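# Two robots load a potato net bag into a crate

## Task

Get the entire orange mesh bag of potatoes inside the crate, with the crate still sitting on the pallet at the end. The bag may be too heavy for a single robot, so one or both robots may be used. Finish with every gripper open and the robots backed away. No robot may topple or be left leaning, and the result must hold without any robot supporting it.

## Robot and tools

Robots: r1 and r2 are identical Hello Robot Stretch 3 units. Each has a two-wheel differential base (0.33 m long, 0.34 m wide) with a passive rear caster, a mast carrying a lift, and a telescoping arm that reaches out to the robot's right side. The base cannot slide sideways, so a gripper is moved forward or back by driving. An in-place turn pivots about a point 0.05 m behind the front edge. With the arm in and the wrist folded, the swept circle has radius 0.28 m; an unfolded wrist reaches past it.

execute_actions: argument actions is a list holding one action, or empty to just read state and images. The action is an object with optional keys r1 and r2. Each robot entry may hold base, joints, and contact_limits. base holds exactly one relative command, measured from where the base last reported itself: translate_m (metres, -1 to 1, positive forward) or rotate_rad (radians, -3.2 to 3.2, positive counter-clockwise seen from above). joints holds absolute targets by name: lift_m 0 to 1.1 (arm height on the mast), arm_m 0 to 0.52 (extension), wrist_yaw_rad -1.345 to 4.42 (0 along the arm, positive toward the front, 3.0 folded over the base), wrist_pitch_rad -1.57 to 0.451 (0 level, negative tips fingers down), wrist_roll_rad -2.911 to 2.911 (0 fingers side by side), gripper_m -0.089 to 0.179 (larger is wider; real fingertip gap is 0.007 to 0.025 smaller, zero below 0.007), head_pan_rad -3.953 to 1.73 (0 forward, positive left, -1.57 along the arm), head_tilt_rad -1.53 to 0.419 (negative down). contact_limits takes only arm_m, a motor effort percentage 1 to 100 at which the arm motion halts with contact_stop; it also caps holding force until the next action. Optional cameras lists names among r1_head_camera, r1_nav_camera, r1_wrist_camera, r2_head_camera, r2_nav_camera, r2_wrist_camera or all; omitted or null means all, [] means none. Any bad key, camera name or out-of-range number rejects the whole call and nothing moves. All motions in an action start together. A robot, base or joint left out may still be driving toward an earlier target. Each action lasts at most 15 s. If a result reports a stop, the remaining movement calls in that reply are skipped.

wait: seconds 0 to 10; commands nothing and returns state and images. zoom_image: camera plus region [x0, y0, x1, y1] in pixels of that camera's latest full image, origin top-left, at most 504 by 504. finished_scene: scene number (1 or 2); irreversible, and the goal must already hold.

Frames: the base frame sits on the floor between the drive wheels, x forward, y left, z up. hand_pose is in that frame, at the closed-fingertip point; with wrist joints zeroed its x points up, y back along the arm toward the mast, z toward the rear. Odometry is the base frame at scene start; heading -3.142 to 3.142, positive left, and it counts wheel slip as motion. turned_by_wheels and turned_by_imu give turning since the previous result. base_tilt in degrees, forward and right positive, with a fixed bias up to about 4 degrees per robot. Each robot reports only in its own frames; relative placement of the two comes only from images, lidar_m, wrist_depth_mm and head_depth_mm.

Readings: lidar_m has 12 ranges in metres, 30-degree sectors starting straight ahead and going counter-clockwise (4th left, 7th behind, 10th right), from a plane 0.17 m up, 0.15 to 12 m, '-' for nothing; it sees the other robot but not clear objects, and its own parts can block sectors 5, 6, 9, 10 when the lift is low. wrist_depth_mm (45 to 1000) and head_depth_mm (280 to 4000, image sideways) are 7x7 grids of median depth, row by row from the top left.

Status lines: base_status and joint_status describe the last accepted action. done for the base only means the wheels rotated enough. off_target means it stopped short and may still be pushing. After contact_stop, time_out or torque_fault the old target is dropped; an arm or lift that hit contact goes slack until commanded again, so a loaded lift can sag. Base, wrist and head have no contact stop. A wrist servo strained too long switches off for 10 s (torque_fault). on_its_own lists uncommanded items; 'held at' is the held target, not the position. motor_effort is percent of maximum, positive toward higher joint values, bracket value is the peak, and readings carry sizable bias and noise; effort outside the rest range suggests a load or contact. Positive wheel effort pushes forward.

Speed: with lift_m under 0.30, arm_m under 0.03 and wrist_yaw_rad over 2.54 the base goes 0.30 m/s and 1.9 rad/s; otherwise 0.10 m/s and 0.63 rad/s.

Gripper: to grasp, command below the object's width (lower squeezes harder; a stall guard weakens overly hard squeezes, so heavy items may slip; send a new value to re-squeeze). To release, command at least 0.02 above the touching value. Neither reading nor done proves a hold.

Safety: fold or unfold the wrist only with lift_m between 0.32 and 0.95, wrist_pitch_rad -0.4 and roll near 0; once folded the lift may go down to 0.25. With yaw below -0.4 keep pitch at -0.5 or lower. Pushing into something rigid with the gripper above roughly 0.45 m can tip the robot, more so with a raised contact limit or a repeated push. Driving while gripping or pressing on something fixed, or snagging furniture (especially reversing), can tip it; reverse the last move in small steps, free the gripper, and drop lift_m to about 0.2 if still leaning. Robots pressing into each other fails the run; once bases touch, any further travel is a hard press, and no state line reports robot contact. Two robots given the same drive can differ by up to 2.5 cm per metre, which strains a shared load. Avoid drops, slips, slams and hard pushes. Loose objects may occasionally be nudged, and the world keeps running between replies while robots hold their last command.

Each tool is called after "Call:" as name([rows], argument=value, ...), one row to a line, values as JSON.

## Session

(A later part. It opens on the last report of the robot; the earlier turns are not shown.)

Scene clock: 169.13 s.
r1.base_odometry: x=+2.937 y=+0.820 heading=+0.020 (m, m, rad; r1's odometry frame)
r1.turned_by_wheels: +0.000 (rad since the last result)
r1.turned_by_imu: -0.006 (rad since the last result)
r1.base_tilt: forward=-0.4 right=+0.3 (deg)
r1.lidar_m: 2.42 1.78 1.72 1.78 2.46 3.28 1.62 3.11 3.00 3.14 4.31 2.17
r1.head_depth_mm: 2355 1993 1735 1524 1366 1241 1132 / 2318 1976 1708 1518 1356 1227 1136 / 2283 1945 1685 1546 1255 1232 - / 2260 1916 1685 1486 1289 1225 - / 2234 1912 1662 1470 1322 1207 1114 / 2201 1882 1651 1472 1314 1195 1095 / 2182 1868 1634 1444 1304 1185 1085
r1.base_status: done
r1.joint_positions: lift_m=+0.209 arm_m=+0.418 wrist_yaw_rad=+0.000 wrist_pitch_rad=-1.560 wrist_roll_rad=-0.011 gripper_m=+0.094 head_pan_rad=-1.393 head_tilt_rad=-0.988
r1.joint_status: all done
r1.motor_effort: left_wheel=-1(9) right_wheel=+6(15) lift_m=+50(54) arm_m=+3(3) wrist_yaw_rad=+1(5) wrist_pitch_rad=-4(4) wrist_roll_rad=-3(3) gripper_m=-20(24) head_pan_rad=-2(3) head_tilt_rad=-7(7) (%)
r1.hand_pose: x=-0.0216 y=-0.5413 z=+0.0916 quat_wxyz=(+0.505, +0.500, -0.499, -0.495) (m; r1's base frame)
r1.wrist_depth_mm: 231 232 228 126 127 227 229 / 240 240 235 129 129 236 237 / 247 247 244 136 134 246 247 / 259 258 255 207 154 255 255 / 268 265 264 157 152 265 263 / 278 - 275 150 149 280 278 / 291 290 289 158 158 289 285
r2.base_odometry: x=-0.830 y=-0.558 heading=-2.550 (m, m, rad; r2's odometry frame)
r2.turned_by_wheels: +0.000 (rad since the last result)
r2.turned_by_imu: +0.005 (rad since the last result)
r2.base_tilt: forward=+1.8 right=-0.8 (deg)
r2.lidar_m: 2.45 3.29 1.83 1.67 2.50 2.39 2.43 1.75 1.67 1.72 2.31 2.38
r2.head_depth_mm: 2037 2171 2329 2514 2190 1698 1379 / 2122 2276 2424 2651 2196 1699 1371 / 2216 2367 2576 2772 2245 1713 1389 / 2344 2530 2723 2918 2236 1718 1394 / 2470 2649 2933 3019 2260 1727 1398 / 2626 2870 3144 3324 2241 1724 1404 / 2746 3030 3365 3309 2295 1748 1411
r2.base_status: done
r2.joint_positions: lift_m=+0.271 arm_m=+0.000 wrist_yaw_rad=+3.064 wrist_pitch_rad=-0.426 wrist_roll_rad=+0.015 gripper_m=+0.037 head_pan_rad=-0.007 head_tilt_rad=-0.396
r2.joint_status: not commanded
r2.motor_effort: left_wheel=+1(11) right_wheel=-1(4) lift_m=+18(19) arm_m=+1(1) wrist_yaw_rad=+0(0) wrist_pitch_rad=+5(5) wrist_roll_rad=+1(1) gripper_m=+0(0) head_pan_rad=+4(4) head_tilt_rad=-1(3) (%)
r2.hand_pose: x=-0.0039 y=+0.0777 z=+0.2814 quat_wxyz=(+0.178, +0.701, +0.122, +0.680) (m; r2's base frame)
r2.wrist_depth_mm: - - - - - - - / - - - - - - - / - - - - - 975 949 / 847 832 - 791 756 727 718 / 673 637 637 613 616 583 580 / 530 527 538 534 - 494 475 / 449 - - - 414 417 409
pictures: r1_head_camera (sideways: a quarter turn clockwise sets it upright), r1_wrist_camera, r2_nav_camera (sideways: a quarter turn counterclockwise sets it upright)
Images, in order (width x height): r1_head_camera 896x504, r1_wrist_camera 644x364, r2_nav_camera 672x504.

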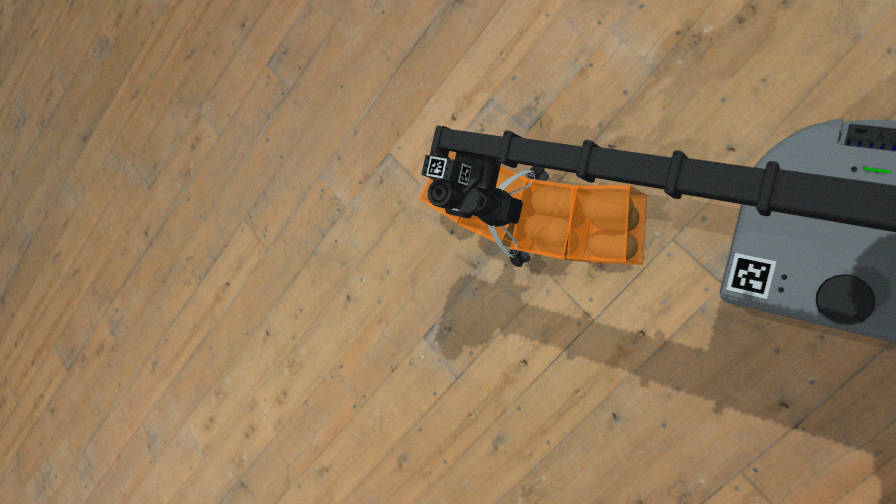

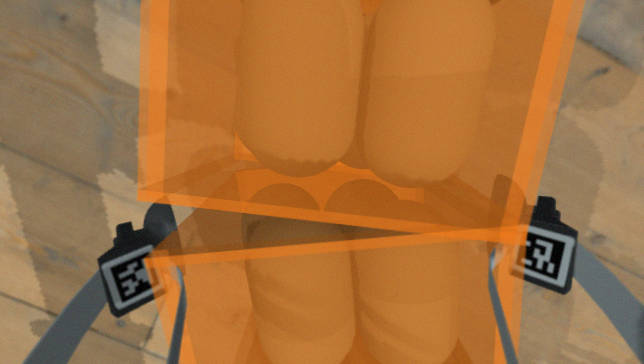

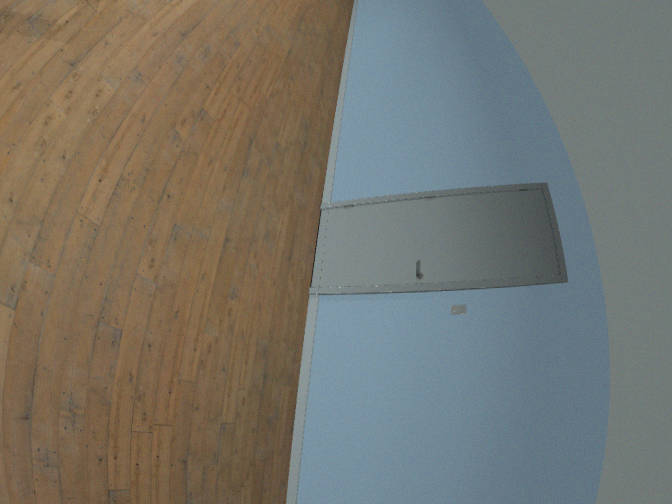

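Call:
execute_actions([
  {"r1":{"base":{"translate_m":1.0}},"r2":{"base":{"rotate_rad":1.2}}},
], cameras=["r1_wrist_camera"])

Call:
execute_actions([
  {"r1":{"base":{"translate_m":0.34}},"r2":{"base":{"translate_m":1.0}}},
], cameras=["r1_wrist_camera"])

Call:
execute_actions([
  {"r1":{"base":{"rotate_rad":-0.55},"joints":{"head_pan_rad":-0.5,"head_tilt_rad":-0.8}},"r2":{"base":{"translate_m":0.6}}},
], cameras=["r1_head_camera","r1_wrist_camera","r2_head_camera"])

Scene clock: 189.47 s.
r1.base_odometry: x=+3.937 y=+0.840 heading=+0.020 (m, m, rad; r1's odometry frame)
r1.turned_by_wheels: +0.000 (rad since the last result)
r1.turned_by_imu: -0.007 (rad since the last result)
r1.base_tilt: forward=-0.3 right=+0.3 (deg)
r1.lidar_m: 1.73 1.26 1.22 1.27 1.72 4.14 2.71 3.64 3.52 3.65 1.46 1.46
r1.head_depth_mm: 2346 1987 1720 1519 1367 1236 1130 / 2305 1967 1709 1514 1352 1229 1134 / 2305 1943 1698 1556 1249 1238 - / 2272 1927 1682 1488 1291 1229 - / 2238 1873 1653 1469 1328 1207 1113 / 2028 1782 1645 1459 1321 1191 1091 / 1824 1644 1630 1457 1305 1190 1087
r1.base_status: done
r1.joint_positions: lift_m=+0.209 arm_m=+0.418 wrist_yaw_rad=+0.000 wrist_pitch_rad=-1.560 wrist_roll_rad=-0.011 gripper_m=+0.094 head_pan_rad=-1.393 head_tilt_rad=-0.988
r1.joint_status: not commanded
r1.motor_effort: left_wheel=-1(2) right_wheel=+4(14) lift_m=+50(50) arm_m=+3(3) wrist_yaw_rad=+0(0) wrist_pitch_rad=-4(4) wrist_roll_rad=-3(3) gripper_m=-20(21) head_pan_rad=-3(3) head_tilt_rad=-7(6) (%)
r1.hand_pose: x=-0.0216 y=-0.5413 z=+0.0916 quat_wxyz=(+0.505, +0.500, -0.499, -0.495) (m; r1's base frame)
r1.wrist_depth_mm: 230 232 227 125 127 226 230 / 239 239 236 128 130 235 237 / 248 248 243 136 134 246 246 / 256 257 257 208 155 255 255 / 270 264 265 158 151 266 266 / 277 - 274 151 150 278 277 / 292 290 288 160 158 289 285
r2.base_odometry: x=-0.830 y=-0.558 heading=-1.350 (m, m, rad; r2's odometry frame)
r2.turned_by_wheels: +1.200 (rad since the last result)
r2.turned_by_imu: +1.200 (rad since the last result)
r2.base_tilt: forward=+1.8 right=-0.8 (deg)
r2.lidar_m: 2.76 2.67 2.42 2.39 2.13 1.69 1.67 1.79 2.40 2.38 2.54 3.85
r2.head_depth_mm: - - - 3146 2208 1702 1381 / - - - 3158 2217 1700 1381 / - - - 3217 2238 1719 1392 / - - - 3210 2264 1729 1397 / - - - 3072 2262 1731 1396 / - - - 2898 2270 1739 1401 / - - - 2716 2293 1740 1405
r2.base_status: done
r2.joint_positions: lift_m=+0.271 arm_m=+0.000 wrist_yaw_rad=+3.064 wrist_pitch_rad=-0.426 wrist_roll_rad=+0.015 gripper_m=+0.037 head_pan_rad=-0.007 head_tilt_rad=-0.396
r2.joint_status: not commanded
r2.motor_effort: left_wheel=-3(11) right_wheel=+2(8) lift_m=+19(20) arm_m=+0(0) wrist_yaw_rad=-1(1) wrist_pitch_rad=+5(6) wrist_roll_rad=+1(1) gripper_m=+0(0) head_pan_rad=+4(3) head_tilt_rad=-2(2) (%)
r2.hand_pose: x=-0.0039 y=+0.0777 z=+0.2814 quat_wxyz=(+0.178, +0.701, +0.122, +0.680) (m; r2's base frame)
r2.wrist_depth_mm: - - - - - - - / - - - - - - - / - - - - - - 944 / 828 820 - 764 734 728 726 / 659 647 645 609 633 581 567 / 536 529 521 536 - 489 479 / 459 - - - 410 413 407
pictures: r1_wrist_camera
Images, in order (width x height): r1_wrist_camera 644x364.

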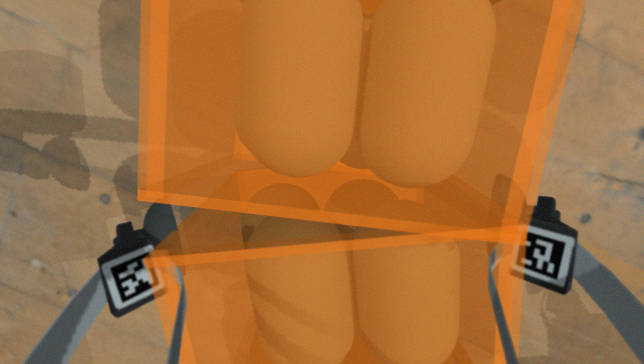

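Scene clock: 194.57 s.
r1.base_odometry: x=+4.276 y=+0.846 heading=+0.020 (m, m, rad; r1's odometry frame)
r1.turned_by_wheels: +0.000 (rad since the last result)
r1.turned_by_imu: -0.002 (rad since the last result)
r1.base_tilt: forward=-0.5 right=+0.2 (deg)
r1.lidar_m: 1.50 1.09 1.05 1.09 1.48 4.02 2.13 3.82 3.69 1.42 1.24 4.20
r1.head_depth_mm: 2349 1973 1725 1523 1364 1238 1133 / 2313 1959 1710 1520 1363 1227 1137 / 2279 1901 1699 1559 1259 1238 - / 2254 1822 1676 1473 1293 1233 - / 2053 1641 1655 1474 1324 1204 1112 / 1820 1586 1592 1464 1316 1196 1100 / 1975 1561 1541 1448 1313 1189 1088
r1.base_status: done
r1.joint_positions: lift_m=+0.209 arm_m=+0.418 wrist_yaw_rad=+0.000 wrist_pitch_rad=-1.560 wrist_roll_rad=-0.011 gripper_m=+0.094 head_pan_rad=-1.393 head_tilt_rad=-0.988
r1.joint_status: not commanded
r1.motor_effort: left_wheel=-1(3) right_wheel=+5(13) lift_m=+50(49) arm_m=+3(2) wrist_yaw_rad=+0(0) wrist_pitch_rad=-4(4) wrist_roll_rad=-3(3) gripper_m=-20(21) head_pan_rad=-3(3) head_tilt_rad=-6(7) (%)
r1.hand_pose: x=-0.0216 y=-0.5413 z=+0.0916 quat_wxyz=(+0.505, +0.500, -0.499, -0.495) (m; r1's base frame)
r1.wrist_depth_mm: 231 231 228 125 126 227 229 / 239 239 236 129 129 237 238 / 249 247 243 135 134 247 246 / 257 255 258 208 154 254 255 / 266 266 264 158 151 266 264 / 278 - 276 150 150 277 276 / 290 290 290 160 157 289 286
r2.base_odometry: x=-0.611 y=-1.534 heading=-1.350 (m, m, rad; r2's odometry frame)
r2.turned_by_wheels: +0.000 (rad since the last result)
r2.turned_by_imu: +0.004 (rad since the last result)
r2.base_tilt: forward=+1.7 right=-0.8 (deg)
r2.lidar_m: 2.80 2.11 2.30 2.27 2.45 2.69 2.66 2.88 2.53 2.48 2.71 4.07
r2.head_depth_mm: - - - 3181 2190 1701 1382 / - - - 3060 2208 1700 1387 / - - - 3058 2237 1711 1394 / - - - 3019 2258 1728 1401 / - - - 3113 2284 1718 1402 / - - - 3058 2275 1727 1401 / - - - 3387 2180 1751 1406
r2.base_status: done
r2.joint_positions: lift_m=+0.271 arm_m=+0.000 wrist_yaw_rad=+3.064 wrist_pitch_rad=-0.426 wrist_roll_rad=+0.015 gripper_m=+0.037 head_pan_rad=-0.007 head_tilt_rad=-0.396
r2.joint_status: not commanded
r2.motor_effort: left_wheel=-3(9) right_wheel=+2(8) lift_m=+18(19) arm_m=+0(0) wrist_yaw_rad=+1(0) wrist_pitch_rad=+5(5) wrist_roll_rad=+1(1) gripper_m=+0(1) head_pan_rad=+4(4) head_tilt_rad=-2(2) (%)
r2.hand_pose: x=-0.0039 y=+0.0777 z=+0.2814 quat_wxyz=(+0.178, +0.701, +0.122, +0.680) (m; r2's base frame)
r2.wrist_depth_mm: - - - - - - - / - - - - - - - / - - - - - 989 944 / 858 828 - 756 745 749 704 / 660 643 641 611 606 571 579 / 533 519 527 535 - 487 478 / 461 - - - 415 414 403
pictures: r1_wrist_camera
Images, in order (width x height): r1_wrist_camera 644x364.

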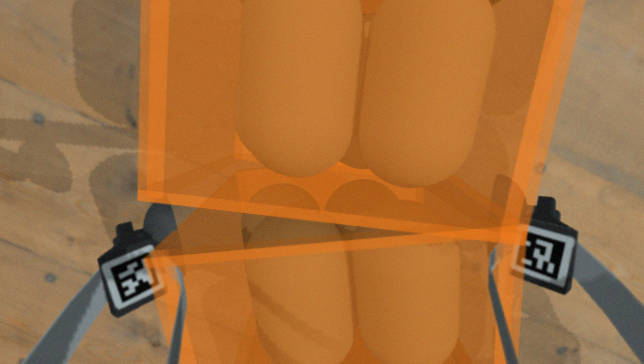

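Scene clock: 198.20 s.
r1.base_odometry: x=+4.276 y=+0.846 heading=-0.530 (m, m, rad; r1's odometry frame)
r1.turned_by_wheels: -0.550 (rad since the last result)
r1.turned_by_imu: -0.542 (rad since the last result)
r1.base_tilt: forward=-0.4 right=+0.2 (deg)
r1.lidar_m: 4.27 1.53 1.10 1.05 1.09 1.45 3.73 1.61 1.63 3.67 1.43 1.24
r1.head_depth_mm: 3733 2718 1962 1761 1495 1305 1101 / 3622 2673 1831 1747 1479 1297 1148 / 3518 2409 1735 1690 1469 1287 1137 / 3501 2406 1705 1660 1457 1276 1130 / 3369 2349 1703 1616 1445 1264 1120 / 3303 2356 1927 1672 1428 1254 1113 / 3228 2478 1978 1662 1417 1242 1104
r1.base_status: done
r1.joint_positions: lift_m=+0.209 arm_m=+0.418 wrist_yaw_rad=+0.001 wrist_pitch_rad=-1.555 wrist_roll_rad=-0.018 gripper_m=+0.094 head_pan_rad=-0.507 head_tilt_rad=-0.804
r1.joint_status: all done
r1.motor_effort: left_wheel=+3(11) right_wheel=-5(26) lift_m=+49(50) arm_m=+3(3) wrist_yaw_rad=-1(5) wrist_pitch_rad=-6(6) wrist_roll_rad=+1(11) gripper_m=-20(22) head_pan_rad=+4(45) head_tilt_rad=+3(24) (%)
r1.hand_pose: x=-0.0216 y=-0.5427 z=+0.0915 quat_wxyz=(+0.509, +0.501, -0.499, -0.492) (m; r1's base frame)
r1.wrist_depth_mm: 233 232 127 130 128 231 230 / 240 239 130 134 130 237 237 / 248 249 134 139 139 247 246 / 259 257 254 214 252 254 253 / 267 265 262 159 151 264 264 / 277 - 273 151 149 278 275 / 288 293 287 159 158 284 285
r2.base_odometry: x=-0.479 y=-2.119 heading=-1.350 (m, m, rad; r2's odometry frame)
r2.turned_by_wheels: +0.000 (rad since the last result)
r2.turned_by_imu: +0.003 (rad since the last result)
r2.base_tilt: forward=+1.7 right=-0.7 (deg)
r2.lidar_m: 2.19 1.25 2.22 2.19 2.38 3.30 3.26 3.28 2.58 2.54 2.79 4.16
r2.head_depth_mm: - - - 3141 2197 1698 1388 / - - - 3061 2230 1702 1384 / - - - 2808 2253 1708 1396 / - - - 2594 2260 1725 1396 / - - - 2806 2273 1675 1398 / - - - 3277 2283 1611 1412 / - - - 3342 2321 1620 1407
r2.base_status: done
r2.joint_positions: lift_m=+0.271 arm_m=+0.000 wrist_yaw_rad=+3.064 wrist_pitch_rad=-0.426 wrist_roll_rad=+0.015 gripper_m=+0.037 head_pan_rad=-0.007 head_tilt_rad=-0.396
r2.joint_status: not commanded
r2.motor_effort: left_wheel=-4(10) right_wheel=+2(8) lift_m=+19(20) arm_m=+0(1) wrist_yaw_rad=+0(0) wrist_pitch_rad=+5(5) wrist_roll_rad=+1(1) gripper_m=+0(0) head_pan_rad=+5(3) head_tilt_rad=-3(2) (%)
r2.hand_pose: x=-0.0039 y=+0.0777 z=+0.2814 quat_wxyz=(+0.178, +0.701, +0.122, +0.680) (m; r2's base frame)
r2.wrist_depth_mm: - - - - - - - / - - - - - - - / - - - - - 995 954 / 850 812 - 800 767 728 709 / 645 640 639 632 612 582 568 / 538 538 536 530 - 489 477 / 453 - - - 411 414 412
pictures: r1_head_camera (sideways: a quarter turn clockwise sets it upright), r1_wrist_camera, r2_head_camera (sideways: a quarter turn clockwise sets it upright)
Images, in order (width x height): r1_head_camera 896x504, r1_wrist_camera 644x364, r2_head_camera 896x504.

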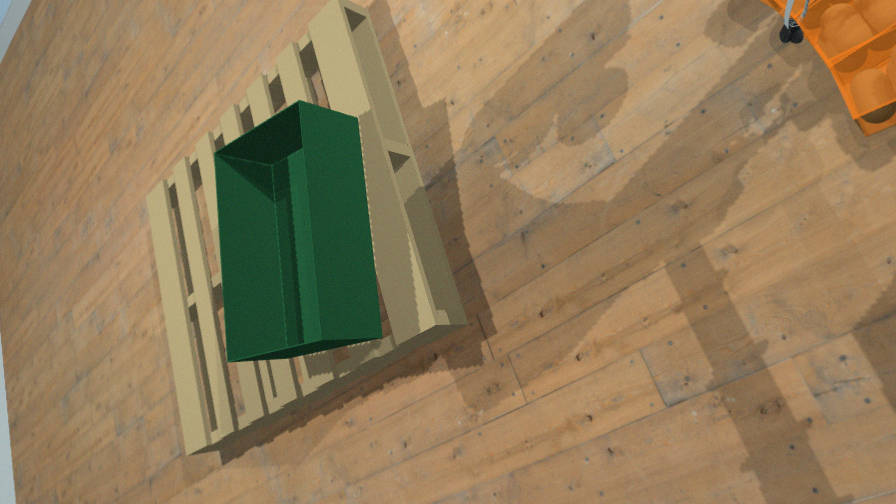

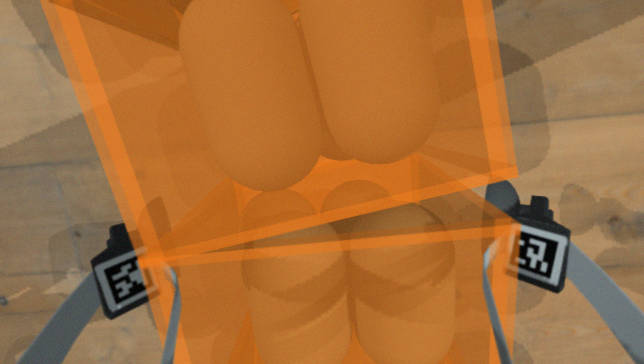

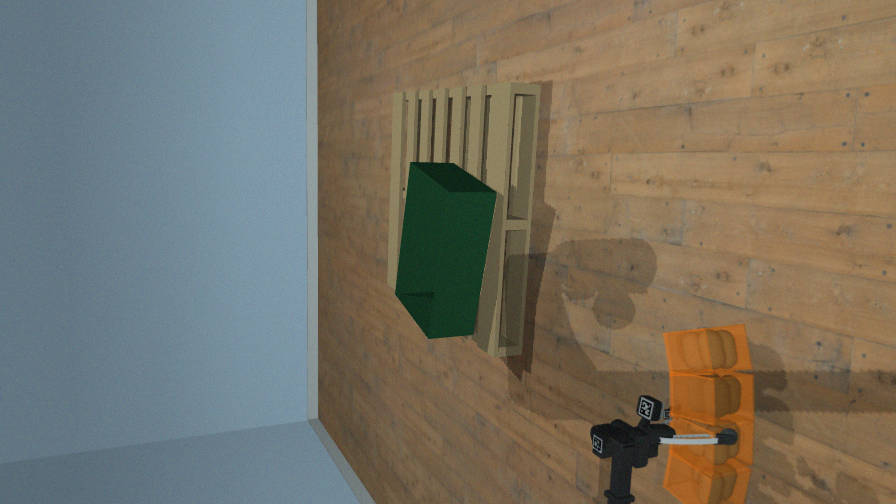

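Call:
execute_actions([
  {"r1":{"base":{"translate_m":0.9},"joints":{"arm_m":0.52,"head_pan_rad":-1.4,"head_tilt_rad":-1.0}},"r2":{"base":{"rotate_rad":-0.2}}},
], cameras=["r1_head_camera","r1_wrist_camera"])

Call:
execute_actions([
  {"r1":{"joints":{"gripper_m":0.179,"lift_m":0.2}},"r2":{"base":{"translate_m":1.0},"joints":{"head_tilt_rad":-0.8,"head_pan_rad":0.3}}},
], cameras=["r1_head_camera","r2_head_camera"])

Scene clock: 227.33 s.
r1.base_odometry: x=+5.053 y=+0.391 heading=-0.531 (m, m, rad; r1's odometry frame)
r1.turned_by_wheels: +0.000 (rad since the last result)
r1.turned_by_imu: -0.008 (rad since the last result)
r1.base_tilt: forward=-0.7 right=+0.3 (deg)
r1.lidar_m: 3.36 1.59 1.13 1.08 1.11 1.48 3.71 2.35 3.85 0.74 0.51 0.71
r1.head_depth_mm: 2344 1991 1734 1526 1363 1242 1130 / 2318 1970 1712 1513 1351 1227 1135 / 2293 1951 1674 1376 1306 1233 - / 2268 1931 1429 1382 1302 1226 - / 2235 1746 1492 1286 1265 1207 1114 / 2216 1710 1472 1313 1273 1201 1094 / 2184 1751 1392 1309 1283 1189 1090
r1.base_status: done
r1.joint_positions: lift_m=+0.209 arm_m=+0.518 wrist_yaw_rad=+0.001 wrist_pitch_rad=-1.563 wrist_roll_rad=-0.011 gripper_m=+0.094 head_pan_rad=-1.393 head_tilt_rad=-0.988
r1.joint_status: all done
joint sent to its limit — the command would take r1.arm_m past its upper limit, so that joint was sent only as far as its limit.
r1.motor_effort: left_wheel=-4(6) right_wheel=+15(16) lift_m=+49(49) arm_m=+4(3) wrist_yaw_rad=+0(0) wrist_pitch_rad=-3(6) wrist_roll_rad=-3(3) gripper_m=-22(22) head_pan_rad=-3(41) head_tilt_rad=-7(29) (%)
r1.hand_pose: x=-0.0216 y=-0.6406 z=+0.0917 quat_wxyz=(+0.505, +0.501, -0.499, -0.495) (m; r1's base frame)
r1.wrist_depth_mm: 131 214 228 125 127 226 229 / 129 221 235 128 129 237 238 / 127 230 243 135 134 243 245 / 129 237 254 211 159 255 256 / 134 148 255 160 151 266 264 / 139 - 260 151 150 279 276 / - 164 275 158 157 289 288
r2.base_odometry: x=-0.479 y=-2.119 heading=-1.550 (m, m, rad; r2's odometry frame)
r2.turned_by_wheels: -0.200 (rad since the last result)
r2.turned_by_imu: -0.198 (rad since the last result)
r2.base_tilt: forward=+1.8 right=-0.8 (deg)
r2.lidar_m: 2.20 2.04 2.33 2.19 2.24 2.92 3.25 3.33 2.73 2.55 2.63 3.40
r2.head_depth_mm: - - - 3114 2193 1688 1368 / - - - 3156 2230 1698 1391 / - - - 3210 2222 1713 1396 / - - - 3101 2248 1718 1401 / - - - 2774 2242 1722 1400 / - - - 2851 2232 1741 1403 / - - - 2934 2294 1739 1407
r2.base_status: done
r2.joint_positions: lift_m=+0.271 arm_m=+0.000 wrist_yaw_rad=+3.064 wrist_pitch_rad=-0.426 wrist_roll_rad=+0.015 gripper_m=+0.037 head_pan_rad=-0.007 head_tilt_rad=-0.396
r2.joint_status: not commanded
r2.motor_effort: left_wheel=+2(9) right_wheel=-2(5) lift_m=+20(19) arm_m=+0(0) wrist_yaw_rad=+0(1) wrist_pitch_rad=+5(5) wrist_roll_rad=+1(1) gripper_m=-1(0) head_pan_rad=+4(4) head_tilt_rad=-2(2) (%)
r2.hand_pose: x=-0.0039 y=+0.0777 z=+0.2814 quat_wxyz=(+0.178, +0.701, +0.122, +0.680) (m; r2's base frame)
r2.wrist_depth_mm: - - - - - - - / - - - - - - - / - - - - - 981 944 / 886 832 - 757 764 726 696 / 671 641 628 613 627 576 577 / 538 521 530 540 - 488 475 / 454 - - - 416 418 406
pictures: r1_head_camera (sideways: a quarter turn clockwise sets it upright), r1_wrist_camera
Images, in order (width x height): r1_head_camera 896x504, r1_wrist_camera 644x364.

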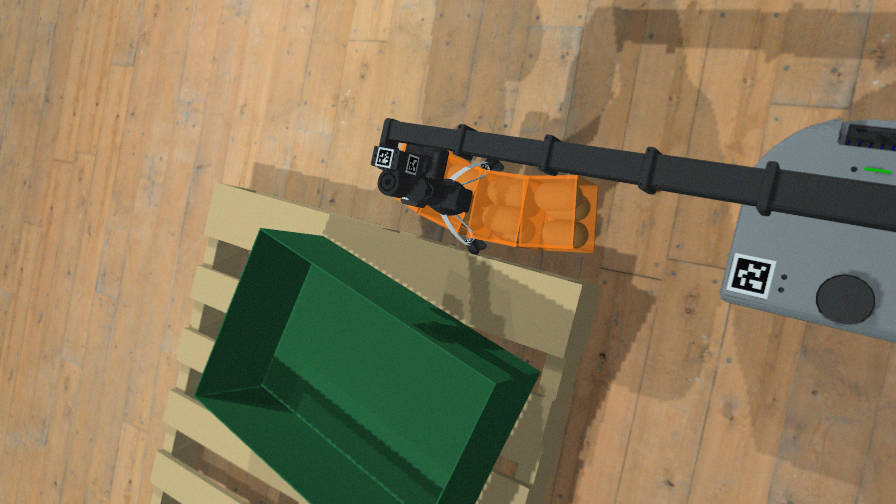

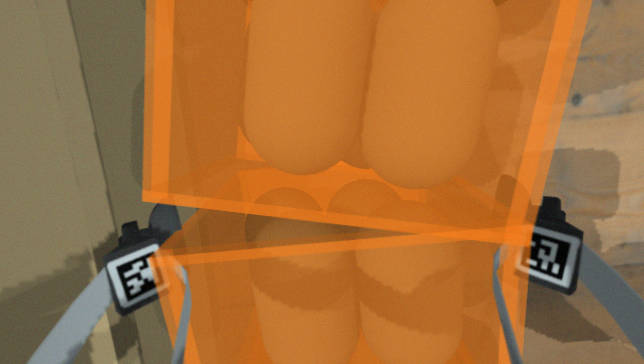

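Scene clock: 232.43 s.
r1.base_odometry: x=+5.053 y=+0.391 heading=-0.531 (m, m, rad; r1's odometry frame)
r1.turned_by_wheels: +0.000 (rad since the last result)
r1.turned_by_imu: +0.001 (rad since the last result)
r1.base_tilt: forward=-0.6 right=+0.1 (deg)
r1.lidar_m: 3.37 1.59 1.13 1.08 1.11 1.48 3.73 1.54 1.59 0.74 0.51 0.71
r1.head_depth_mm: 2349 1996 1725 1522 1367 1237 1126 / 2328 1957 1713 1502 1358 1229 1137 / 2294 1953 1671 1362 1305 1226 - / 2258 1922 1435 1383 1305 1225 - / 2240 1730 1485 1291 1268 1209 1112 / 2198 1709 1473 1322 1270 1194 1096 / 2183 1759 1396 1310 1284 1188 1088
r1.base_status: not commanded
r1.joint_positions: lift_m=+0.201 arm_m=+0.518 wrist_yaw_rad=+0.000 wrist_pitch_rad=-1.562 wrist_roll_rad=-0.008 gripper_m=+0.179 head_pan_rad=-1.393 head_tilt_rad=-0.988
r1.joint_status: lift_m contact_stop (moved -0.008 of -0.009); the others done
r1.on_its_own: lift_m is slack since a contact_stop, until your next command for it
r1.motor_effort: left_wheel=-4(5) right_wheel=+15(15) lift_m=+33(47) arm_m=+3(3) wrist_yaw_rad=+0(0) wrist_pitch_rad=-3(4) wrist_roll_rad=-4(4) gripper_m=+8(92) head_pan_rad=-2(3) head_tilt_rad=-7(6) (%)
r1.hand_pose: x=-0.0216 y=-0.6408 z=+0.0835 quat_wxyz=(+0.504, +0.500, -0.500, -0.496) (m; r1's base frame)
r1.wrist_depth_mm: 207 211 221 121 121 222 222 / 129 214 228 125 124 229 230 / 128 223 237 131 130 237 238 / 127 230 247 206 143 248 248 / 127 237 254 158 151 260 254 / 131 - 252 146 145 267 271 / - 257 269 152 152 279 282
r2.base_odometry: x=-0.458 y=-3.119 heading=-1.550 (m, m, rad; r2's odometry frame)
r2.turned_by_wheels: +0.000 (rad since the last result)
r2.turned_by_imu: +0.005 (rad since the last result)
r2.base_tilt: forward=+1.8 right=-0.8 (deg)
r2.lidar_m: 1.21 1.13 1.59 2.27 2.31 3.01 4.25 3.83 2.61 2.50 2.56 3.32
r2.head_depth_mm: 3757 2733 2006 1661 1486 1284 1133 / 3783 2787 1994 1654 1499 1298 1142 / 3863 2794 1844 1673 1494 1303 1145 / 3918 2527 1902 1691 1497 1301 1150 / 3939 2829 1866 1654 1508 1314 1152 / - 2845 1870 1694 1512 1313 1163 / 3834 2888 2220 1817 1527 1322 1160
r2.base_status: done
r2.joint_positions: lift_m=+0.271 arm_m=+0.000 wrist_yaw_rad=+3.064 wrist_pitch_rad=-0.426 wrist_roll_rad=+0.015 gripper_m=+0.037 head_pan_rad=+0.293 head_tilt_rad=-0.791
r2.joint_status: all done
r2.motor_effort: left_wheel=+1(12) right_wheel=-1(4) lift_m=+19(19) arm_m=+1(1) wrist_yaw_rad=+0(0) wrist_pitch_rad=+5(5) wrist_roll_rad=+1(1) gripper_m=+0(0) head_pan_rad=+3(31) head_tilt_rad=-5(29) (%)
r2.hand_pose: x=-0.0039 y=+0.0777 z=+0.2814 quat_wxyz=(+0.178, +0.701, +0.122, +0.680) (m; r2's base frame)
r2.wrist_depth_mm: - - - - - - - / - - - - - - - / - - - - 975 960 945 / 849 843 - 782 754 739 719 / 668 654 636 617 614 586 580 / 536 531 529 528 - 486 478 / 454 - - - 407 417 410
pictures: r1_head_camera (sideways: a quarter turn clockwise sets it upright), r2_head_camera (sideways: a quarter turn clockwise sets it upright)
Images, in order (width x height): r1_head_camera 896x504, r2_head_camera 896x504.

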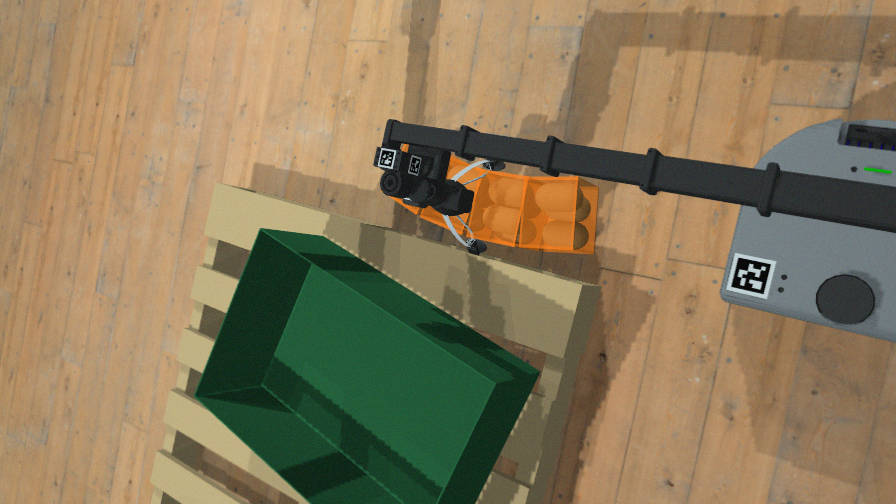

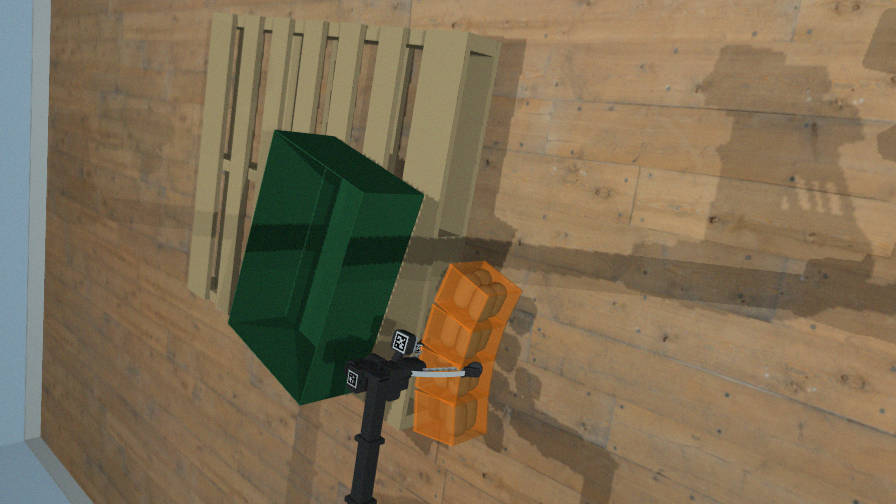

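Call:
execute_actions([
  {"r1":{"joints":{"lift_m":0.27}},"r2":{"base":{"translate_m":0.67},"joints":{"head_tilt_rad":-1.1,"head_pan_rad":-1.2}}},
], cameras=[])

Call:
execute_actions([
  {"r1":{"base":{"translate_m":-0.02},"joints":{"arm_m":0.35}},"r2":{"base":{"rotate_rad":1.63},"joints":{"lift_m":0.4,"wrist_pitch_rad":-0.4}}},
], cameras=["r1_wrist_camera","r2_head_camera"])

Call:
execute_actions([
  {"r2":{"base":{"translate_m":0.33},"joints":{"wrist_yaw_rad":0,"gripper_m":0.179}}},
], cameras=[])

Call:
execute_actions([
  {"r2":{"joints":{"wrist_pitch_rad":-1.57,"wrist_roll_rad":1.57,"arm_m":0.15}}},
], cameras=["r1_head_camera","r2_wrist_camera","r2_head_camera"])

Scene clock: 248.53 s.
r1.base_odometry: x=+5.053 y=+0.391 heading=-0.530 (m, m, rad; r1's odometry frame)
r1.turned_by_wheels: +0.001 (rad since the last result)
r1.turned_by_imu: +0.002 (rad since the last result)
r1.base_tilt: forward=-0.5 right=+0.3 (deg)
r1.lidar_m: 3.37 1.59 1.13 1.08 1.11 1.48 3.71 5.43 1.18 0.74 0.51 0.71
r1.head_depth_mm: 2340 1982 1611 1524 1362 1240 1127 / 2313 1958 1711 1496 1353 1233 1134 / 2279 1942 1686 1375 1304 1222 - / 2236 1926 1429 1385 1305 1225 - / 2229 1734 1487 1290 1264 1206 1115 / 2194 1679 1467 1312 1264 1197 1094 / 2163 1747 1392 1311 1267 1191 1087
r1.base_status: not commanded
r1.joint_positions: lift_m=+0.270 arm_m=+0.518 wrist_yaw_rad=+0.001 wrist_pitch_rad=-1.563 wrist_roll_rad=-0.012 gripper_m=+0.179 head_pan_rad=-1.393 head_tilt_rad=-0.991
r1.joint_status: all done
r1.motor_effort: left_wheel=+1(9) right_wheel=+0(28) lift_m=+40(62) arm_m=+3(3) wrist_yaw_rad=+0(1) wrist_pitch_rad=-3(5) wrist_roll_rad=-2(5) gripper_m=+1(11) head_pan_rad=-3(3) head_tilt_rad=-5(7) (%)
r1.hand_pose: x=-0.0216 y=-0.6405 z=+0.1520 quat_wxyz=(+0.505, +0.501, -0.498, -0.495) (m; r1's base frame)
r1.wrist_depth_mm: 172 175 284 187 188 284 285 / 180 182 293 191 192 295 294 / 187 187 302 204 202 307 306 / 193 193 315 261 271 318 316 / 199 201 320 216 214 331 329 / 207 209 333 230 247 347 348 / 218 218 346 294 237 359 355
r2.base_odometry: x=-0.444 y=-3.789 heading=-1.550 (m, m, rad; r2's odometry frame)
r2.turned_by_wheels: +0.000 (rad since the last result)
r2.turned_by_imu: +0.003 (rad since the last result)
r2.base_tilt: forward=+1.8 right=-0.7 (deg)
r2.lidar_m: 0.75 0.57 0.65 1.30 2.37 3.10 4.92 3.75 2.60 2.45 2.50 3.28
r2.head_depth_mm: 1959 1739 1557 1405 1287 1189 1104 / 1995 1756 1563 1422 1299 - - / 1996 1766 1575 1425 1300 - - / 2024 1770 1575 1436 1304 1216 1129 / 2016 1786 1592 1445 1312 1210 1123 / 2040 1808 1604 1455 1327 1212 1123 / 2043 1813 1609 1452 1320 1190 1126
r2.base_status: done
r2.joint_positions: lift_m=+0.271 arm_m=+0.000 wrist_yaw_rad=+3.064 wrist_pitch_rad=-0.426 wrist_roll_rad=+0.015 gripper_m=+0.037 head_pan_rad=-1.194 head_tilt_rad=-1.087
r2.joint_status: all done
r2.motor_effort: left_wheel=+0(10) right_wheel=+0(4) lift_m=+20(19) arm_m=+0(0) wrist_yaw_rad=+0(0) wrist_pitch_rad=+5(5) wrist_roll_rad=+1(1) gripper_m=+0(0) head_pan_rad=-4(48) head_tilt_rad=-7(25) (%)
r2.hand_pose: x=-0.0039 y=+0.0777 z=+0.2814 quat_wxyz=(+0.178, +0.701, +0.122, +0.680) (m; r2's base frame)
r2.wrist_depth_mm: - - - - - 836 714 / - - - - - 941 630 / - - - - 895 767 604 / 857 827 - 792 741 600 543 / 659 644 631 617 630 579 531 / 530 535 533 544 - 495 475 / 456 - - - 409 417 414
pictures: none
No camera images: the call's "cameras" was empty. Leave "cameras" out to get every camera's image.

Scene clock: 251.70 s.
r1.base_odometry: x=+5.036 y=+0.401 heading=-0.530 (m, m, rad; r1's odometry frame)
r1.turned_by_wheels: +0.000 (rad since the last result)
r1.turned_by_imu: +0.001 (rad since the last result)
r1.base_tilt: forward=-0.5 right=+0.2 (deg)
r1.lidar_m: 3.40 1.59 1.13 1.08 1.11 1.48 3.73 5.40 1.26 0.78 0.52 0.70
r1.head_depth_mm: 2349 1936 1602 1512 1365 1240 1130 / 2286 1951 1670 1511 1351 1234 1135 / 2274 1939 1687 1479 1309 1226 - / 2237 1921 1455 1398 1297 1229 - / 2212 1745 1481 1288 1255 1205 1114 / 2185 1701 1477 1315 1277 1194 1101 / 2198 1750 1392 1323 1275 1190 1089
r1.base_status: done
r1.joint_positions: lift_m=+0.270 arm_m=+0.350 wrist_yaw_rad=+0.001 wrist_pitch_rad=-1.564 wrist_roll_rad=-0.013 gripper_m=+0.179 head_pan_rad=-1.393 head_tilt_rad=-0.991
r1.joint_status: all done
r1.motor_effort: left_wheel=+0(2) right_wheel=+1(6) lift_m=+40(40) arm_m=-2(3) wrist_yaw_rad=+0(0) wrist_pitch_rad=-2(3) wrist_roll_rad=-2(2) gripper_m=+0(0) head_pan_rad=-3(3) head_tilt_rad=-6(5) (%)
r1.hand_pose: x=-0.0216 y=-0.4729 z=+0.1520 quat_wxyz=(+0.505, +0.502, -0.498, -0.495) (m; r1's base frame)
r1.wrist_depth_mm: 173 274 196 190 284 286 285 / 180 281 297 260 295 297 293 / 186 289 303 251 301 307 306 / 192 210 316 260 217 319 319 / 201 264 328 331 331 330 327 / 207 238 347 345 345 343 347 / 365 366 360 362 358 360 360
r2.base_odometry: x=-0.444 y=-3.789 heading=+0.080 (m, m, rad; r2's odometry frame)
r2.turned_by_wheels: +1.630 (rad since the last result)
r2.turned_by_imu: +1.633 (rad since the last result)
r2.base_tilt: forward=+1.8 right=-0.7 (deg)
r2.lidar_m: 1.40 2.39 3.24 4.89 3.54 2.56 2.45 2.54 3.43 0.69 0.57 0.80
r2.head_depth_mm: 1962 1613 1454 1308 1263 1200 1104 / 1967 1628 1415 1322 1263 - - / 1909 1618 1369 1278 1307 - - / 1855 1528 1426 1279 1305 1206 1133 / 2028 1534 1424 1322 1302 1208 1117 / 2056 1488 1407 1354 1301 1207 1120 / 2047 1808 1414 1370 1324 1215 1128
r2.base_status: done
r2.joint_positions: lift_m=+0.399 arm_m=+0.000 wrist_yaw_rad=+3.064 wrist_pitch_rad=-0.420 wrist_roll_rad=+0.015 gripper_m=+0.037 head_pan_rad=-1.194 head_tilt_rad=-1.087
r2.joint_status: all done
r2.motor_effort: left_wheel=-3(11) right_wheel=+2(7) lift_m=+51(53) arm_m=+0(0) wrist_yaw_rad=-1(0) wrist_pitch_rad=+7(7) wrist_roll_rad=+1(1) gripper_m=-1(1) head_pan_rad=-4(4) head_tilt_rad=-6(6) (%)
r2.hand_pose: x=-0.0039 y=+0.0785 z=+0.4116 quat_wxyz=(+0.175, +0.702, +0.119, +0.680) (m; r2's base frame)
r2.wrist_depth_mm: - - - - - - - / - - - - - - - / - - - - - - - / - - - - - 960 930 / 871 864 830 816 824 780 765 / 727 709 679 680 - 653 636 / 603 595 598 576 539 568 542
pictures: r1_wrist_camera, r2_head_camera (sideways: a quarter turn clockwise sets it upright)
Images, in order (width x height): r1_wrist_camera 644x364, r2_head_camera 896x504.

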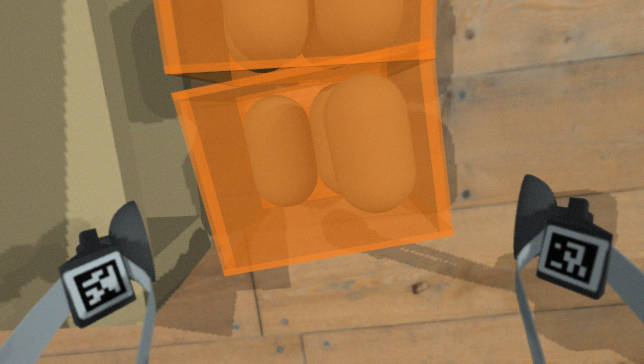

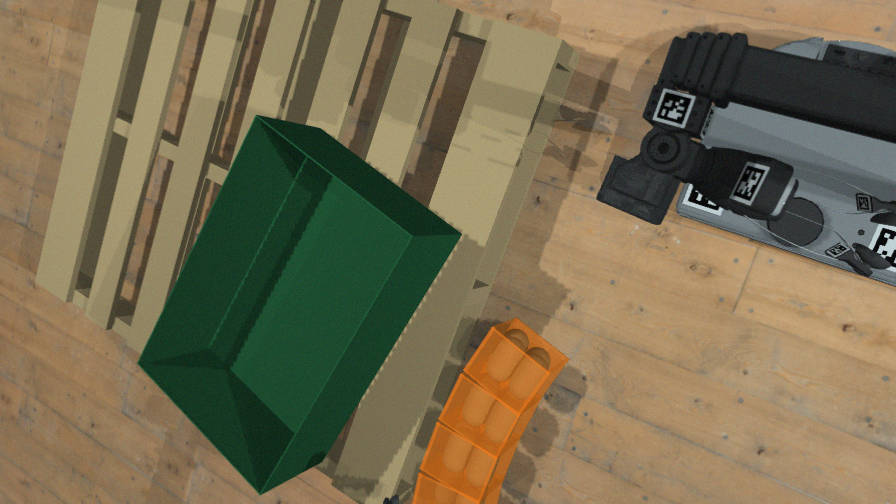

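Scene clock: 256.07 s.
r1.base_odometry: x=+5.036 y=+0.401 heading=-0.530 (m, m, rad; r1's odometry frame)
r1.turned_by_wheels: +0.000 (rad since the last result)
r1.turned_by_imu: +0.001 (rad since the last result)
r1.base_tilt: forward=-0.6 right=+0.3 (deg)
r1.lidar_m: 3.39 1.59 1.13 1.08 1.11 1.48 3.72 5.42 0.96 0.78 0.52 0.70
r1.head_depth_mm: 2335 1964 1477 1452 1362 1233 1130 / 2308 1951 1668 1486 1349 1224 1133 / 2295 1941 1670 1473 1313 1221 - / 2260 1924 1460 1402 1295 1230 - / 2228 1740 1488 1284 1255 1208 1112 / 2205 1696 1473 1312 1274 1189 1097 / 2164 1746 1390 1325 1273 1188 1092
r1.base_status: not commanded
r1.joint_positions: lift_m=+0.270 arm_m=+0.350 wrist_yaw_rad=+0.001 wrist_pitch_rad=-1.564 wrist_roll_rad=-0.013 gripper_m=+0.179 head_pan_rad=-1.393 head_tilt_rad=-0.991
r1.joint_status: not commanded
r1.motor_effort: left_wheel=+1(1) right_wheel=+0(0) lift_m=+41(40) arm_m=-3(3) wrist_yaw_rad=-1(0) wrist_pitch_rad=-2(2) wrist_roll_rad=-2(2) gripper_m=+1(1) head_pan_rad=-3(3) head_tilt_rad=-6(5) (%)
r1.hand_pose: x=-0.0216 y=-0.4729 z=+0.1520 quat_wxyz=(+0.505, +0.502, -0.498, -0.495) (m; r1's base frame)
r1.wrist_depth_mm: 173 270 198 190 286 288 285 / 179 279 297 258 294 295 294 / 186 289 304 252 304 309 305 / 194 210 319 261 217 319 316 / 202 263 332 333 333 333 329 / 207 236 345 349 345 345 350 / 364 359 359 362 361 360 361
r2.base_odometry: x=-0.115 y=-3.762 heading=+0.080 (m, m, rad; r2's odometry frame)
r2.turned_by_wheels: +0.000 (rad since the last result)
r2.turned_by_imu: +0.002 (rad since the last result)
r2.base_tilt: forward=+1.7 right=-0.7 (deg)
r2.lidar_m: 1.99 2.05 2.78 4.92 4.03 2.90 2.78 2.87 3.86 0.54 0.62 0.50
r2.head_depth_mm: 1974 1589 1338 1292 1250 1197 1099 / 1983 1579 1380 1236 1278 - - / 1988 1508 1413 1247 1278 - - / 1990 1751 1405 1304 1269 1215 1131 / 2008 1802 1400 1338 1285 1211 1115 / 2052 1784 1597 1087 1299 1213 1124 / 2064 1787 1616 1420 1318 1219 1125
r2.base_status: done
r2.joint_positions: lift_m=+0.399 arm_m=+0.000 wrist_yaw_rad=+0.002 wrist_pitch_rad=-0.420 wrist_roll_rad=+0.015 gripper_m=+0.179 head_pan_rad=-1.194 head_tilt_rad=-1.087
r2.joint_status: all done
r2.motor_effort: left_wheel=-4(5) right_wheel=+2(6) lift_m=+50(51) arm_m=+0(0) wrist_yaw_rad=-2(5) wrist_pitch_rad=+7(7) wrist_roll_rad=+1(1) gripper_m=+0(93) head_pan_rad=-4(3) head_tilt_rad=-7(5) (%)
r2.hand_pose: x=-0.0210 y=-0.3691 z=+0.4116 quat_wxyz=(+0.687, +0.147, -0.696, -0.148) (m; r2's base frame)
r2.wrist_depth_mm: - - - - - - - / - - - - - - - / - 791 826 780 754 - - / 542 474 798 786 764 776 946 / 850 505 444 396 387 628 718 / 556 539 504 459 469 497 497 / 473 447 446 447 430 422 402
pictures: none
No camera images: the call's "cameras" was empty. Leave "cameras" out to get every camera's image.

Scene clock: 258.43 s.
r1.base_odometry: x=+5.036 y=+0.401 heading=-0.530 (m, m, rad; r1's odometry frame)
r1.turned_by_wheels: +0.000 (rad since the last result)
r1.turned_by_imu: +0.000 (rad since the last result)
r1.base_tilt: forward=-0.6 right=+0.3 (deg)
r1.lidar_m: 3.38 1.59 1.13 1.07 1.11 1.48 3.74 5.42 0.96 0.78 0.52 0.70
r1.head_depth_mm: 2345 1895 1501 1450 1364 1235 1127 / 2316 1846 1645 1489 1352 1232 1132 / 2290 1939 1661 1476 1317 1217 - / 2248 1915 1448 1397 1301 1232 - / 2208 1744 1479 1286 1255 1205 1114 / 2180 1699 1476 1309 1275 1191 1093 / 2163 1753 1389 1318 1273 1182 1092
r1.base_status: not commanded
r1.joint_positions: lift_m=+0.270 arm_m=+0.350 wrist_yaw_rad=+0.001 wrist_pitch_rad=-1.564 wrist_roll_rad=-0.013 gripper_m=+0.179 head_pan_rad=-1.393 head_tilt_rad=-0.991
r1.joint_status: not commanded
r1.motor_effort: left_wheel=+1(1) right_wheel=+1(0) lift_m=+40(41) arm_m=-3(2) wrist_yaw_rad=+0(1) wrist_pitch_rad=-2(2) wrist_roll_rad=-2(2) gripper_m=+1(1) head_pan_rad=-3(3) head_tilt_rad=-5(5) (%)
r1.hand_pose: x=-0.0216 y=-0.4729 z=+0.1520 quat_wxyz=(+0.505, +0.502, -0.498, -0.495) (m; r1's base frame)
r1.wrist_depth_mm: 174 272 198 191 286 287 287 / 179 279 297 259 293 296 296 / 187 287 306 251 301 308 308 / 192 208 316 259 217 323 319 / 200 263 329 332 330 335 326 / 208 237 344 345 346 344 349 / 367 361 362 358 357 356 361
r2.base_odometry: x=-0.115 y=-3.762 heading=+0.080 (m, m, rad; r2's odometry frame)
r2.turned_by_wheels: +0.000 (rad since the last result)
r2.turned_by_imu: +0.000 (rad since the last result)
r2.base_tilt: forward=+1.7 right=-0.8 (deg)
r2.lidar_m: 1.99 2.05 2.78 4.91 4.02 2.90 2.78 2.87 3.87 0.54 0.62 0.50
r2.head_depth_mm: 1966 1614 1340 1291 - 1179 1103 / 1974 1585 1398 1239 1245 1223 - / 2019 1507 1412 1249 1275 - - / 1993 1748 1402 1301 1268 1210 1128 / 2027 1784 1392 1339 1283 1210 1117 / 2041 1788 1596 1084 1298 1211 1126 / 2034 1815 1612 1406 1323 1216 1131
r2.base_status: not commanded
r2.joint_positions: lift_m=+0.399 arm_m=+0.150 wrist_yaw_rad=+0.001 wrist_pitch_rad=-1.558 wrist_roll_rad=+1.566 gripper_m=+0.179 head_pan_rad=-1.194 head_tilt_rad=-1.087
r2.joint_status: all done
joint sent to its limit — the command would take r2.wrist_pitch_rad past its lower limit, so that joint was sent only as far as its limit.
r2.motor_effort: left_wheel=-4(3) right_wheel=+3(3) lift_m=+51(51) arm_m=+5(5) wrist_yaw_rad=+0(1) wrist_pitch_rad=-2(8) wrist_roll_rad=+2(3) gripper_m=+0(0) head_pan_rad=-4(4) head_tilt_rad=-6(6) (%)
r2.hand_pose: x=-0.0216 y=-0.2735 z=+0.2816 quat_wxyz=(+0.002, +0.002, -0.711, -0.703) (m; r2's base frame)
r2.wrist_depth_mm: 309 321 422 421 417 - - / 322 322 435 439 430 - - / 298 326 448 441 435 - - / 308 335 452 445 453 - - / 320 340 455 462 451 - - / 337 459 372 461 470 468 465 / 321 355 428 483 479 474 476
pictures: r1_head_camera (sideways: a quarter turn clockwise sets it upright), r2_head_camera (sideways: a quarter turn clockwise sets it upright), r2_wrist_camera
Images, in order (width x height): r1_head_camera 896x504, r2_head_camera 896x504, r2_wrist_camera 644x364.

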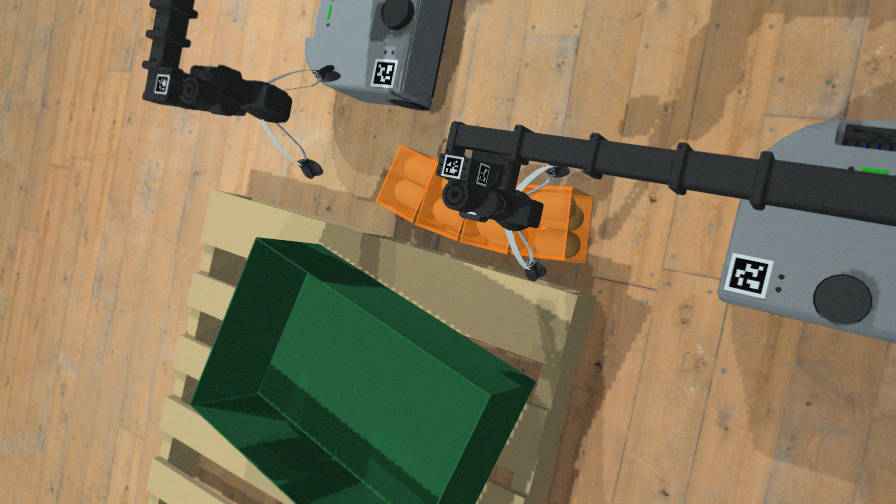

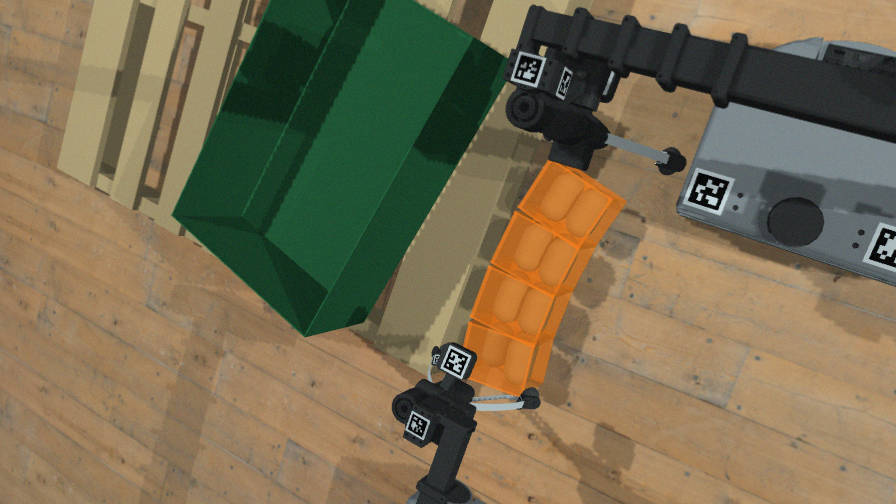

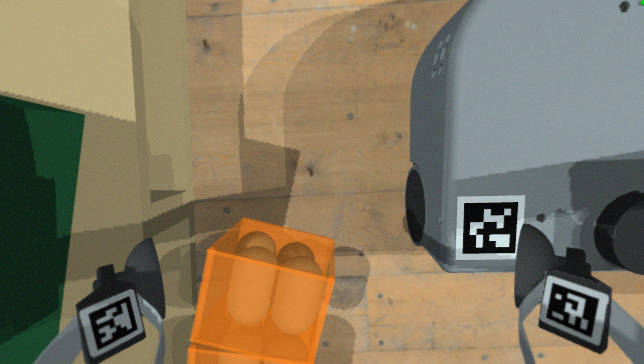

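Call:
execute_actions([
  {"r1":{"base":{"translate_m":0.008},"joints":{"wrist_roll_rad":0.2}},"r2":{"base":{"translate_m":0.16},"joints":{"arm_m":0.225,"lift_m":0.29,"wrist_roll_rad":1.4}}},
], cameras=["r1_wrist_camera","r2_wrist_camera","r2_head_camera"])

Scene clock: 267.30 s.
r1.base_odometry: x=+5.043 y=+0.397 heading=-0.530 (m, m, rad; r1's odometry frame)
r1.turned_by_wheels: +0.000 (rad since the last result)
r1.turned_by_imu: +0.001 (rad since the last result)
r1.base_tilt: forward=-0.3 right=+0.5 (deg)
r1.lidar_m: 3.39 1.59 1.13 1.08 1.11 1.48 3.70 5.40 0.81 0.77 0.52 0.70
r1.head_depth_mm: 2340 1977 1651 1352 1355 1240 1126 / 2306 1962 1633 1435 1358 1229 1136 / 2281 1934 1603 1481 1301 1226 - / 2253 1917 1440 1396 1305 1224 - / 2229 1744 1482 1289 1255 1207 1113 / 2180 1706 1477 1312 1277 1195 1094 / 2181 1755 1392 1307 1276 1185 1087
r1.base_status: done
r1.joint_positions: lift_m=+0.270 arm_m=+0.350 wrist_yaw_rad=+0.001 wrist_pitch_rad=-1.564 wrist_roll_rad=+0.195 gripper_m=+0.179 head_pan_rad=-1.393 head_tilt_rad=-0.991
r1.joint_status: all done
r1.motor_effort: left_wheel=+1(3) right_wheel=+0(4) lift_m=+41(40) arm_m=-3(3) wrist_yaw_rad=-1(0) wrist_pitch_rad=-2(2) wrist_roll_rad=+3(4) gripper_m=+1(0) head_pan_rad=-2(2) head_tilt_rad=-5(5) (%)
r1.hand_pose: x=-0.0217 y=-0.4728 z=+0.1520 quat_wxyz=(+0.451, +0.447, -0.548, -0.545) (m; r1's base frame)
r1.wrist_depth_mm: 177 275 187 193 288 287 285 / 181 284 297 257 293 298 294 / 187 291 306 253 209 308 305 / 194 205 317 263 313 318 319 / 201 216 329 331 332 332 323 / 208 213 343 347 347 347 344 / 220 217 362 358 362 356 357
r2.base_odometry: x=+0.044 y=-3.750 heading=+0.080 (m, m, rad; r2's odometry frame)
r2.turned_by_wheels: +0.000 (rad since the last result)
r2.turned_by_imu: +0.001 (rad since the last result)
r2.base_tilt: forward=+1.7 right=-0.6 (deg)
r2.lidar_m: 1.83 1.89 2.56 4.92 4.24 3.08 2.94 3.05 0.58 0.58 0.40 0.40
r2.head_depth_mm: 1971 1601 1362 1266 1241 1195 1100 / 1986 1573 1399 1230 1177 1217 - / 1992 1751 1398 1265 1263 1229 - / 2019 1781 1561 1307 1258 1210 1131 / 2022 1789 1591 1383 1296 1205 1117 / 2039 1810 1601 1386 1321 1210 1127 / 2064 1820 1615 1249 1296 1226 1126
r2.base_status: done
r2.joint_positions: lift_m=+0.291 arm_m=+0.225 wrist_yaw_rad=+0.001 wrist_pitch_rad=-1.559 wrist_roll_rad=+1.404 gripper_m=+0.179 head_pan_rad=-1.194 head_tilt_rad=-1.087
r2.joint_status: all done
r2.motor_effort: left_wheel=-3(5) right_wheel=+2(6) lift_m=+19(46) arm_m=+4(5) wrist_yaw_rad=+0(1) wrist_pitch_rad=-2(3) wrist_roll_rad=-1(0) gripper_m=+0(0) head_pan_rad=-5(4) head_tilt_rad=-7(6) (%)
r2.hand_pose: x=-0.0216 y=-0.3482 z=+0.1728 quat_wxyz=(+0.060, +0.059, -0.708, -0.701) (m; r2's base frame)
r2.wrist_depth_mm: 203 202 316 317 314 311 307 / 207 206 323 319 321 321 - / 211 211 334 221 328 324 - / 215 217 342 227 330 329 - / 222 224 338 251 341 343 - / 227 343 344 237 357 349 - / 233 349 307 265 364 358 -
pictures: r1_wrist_camera, r2_head_camera (sideways: a quarter turn clockwise sets it upright), r2_wrist_camera
Images, in order (width x height): r1_wrist_camera 644x364, r2_head_camera 896x504, r2_wrist_camera 644x364.

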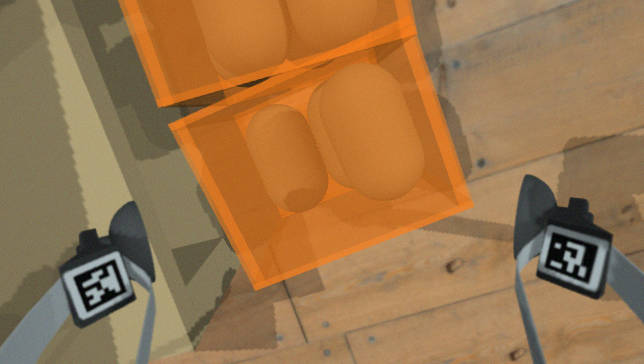

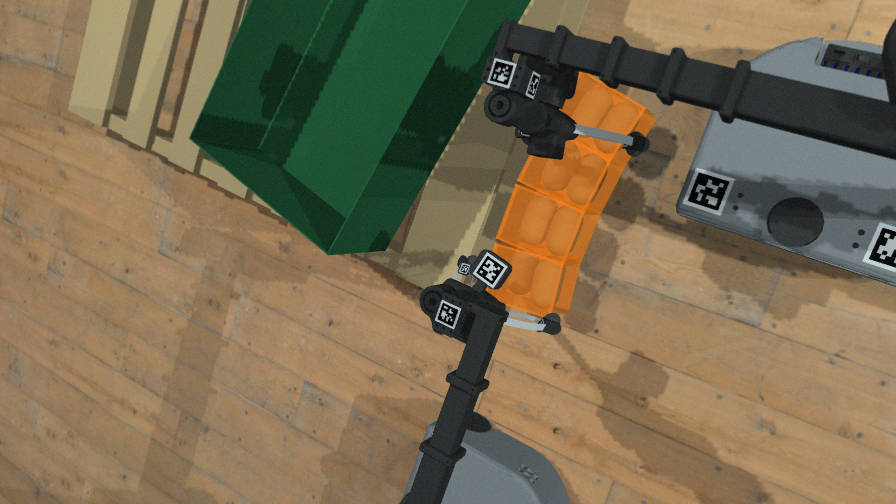

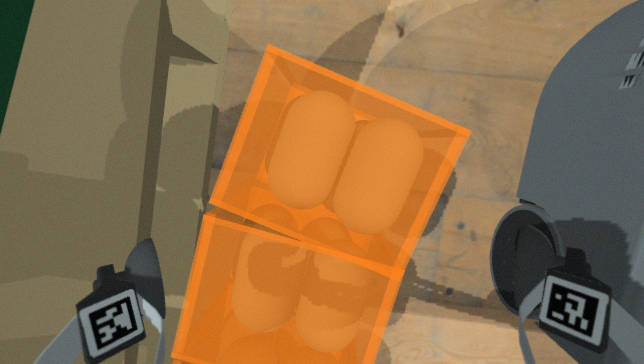

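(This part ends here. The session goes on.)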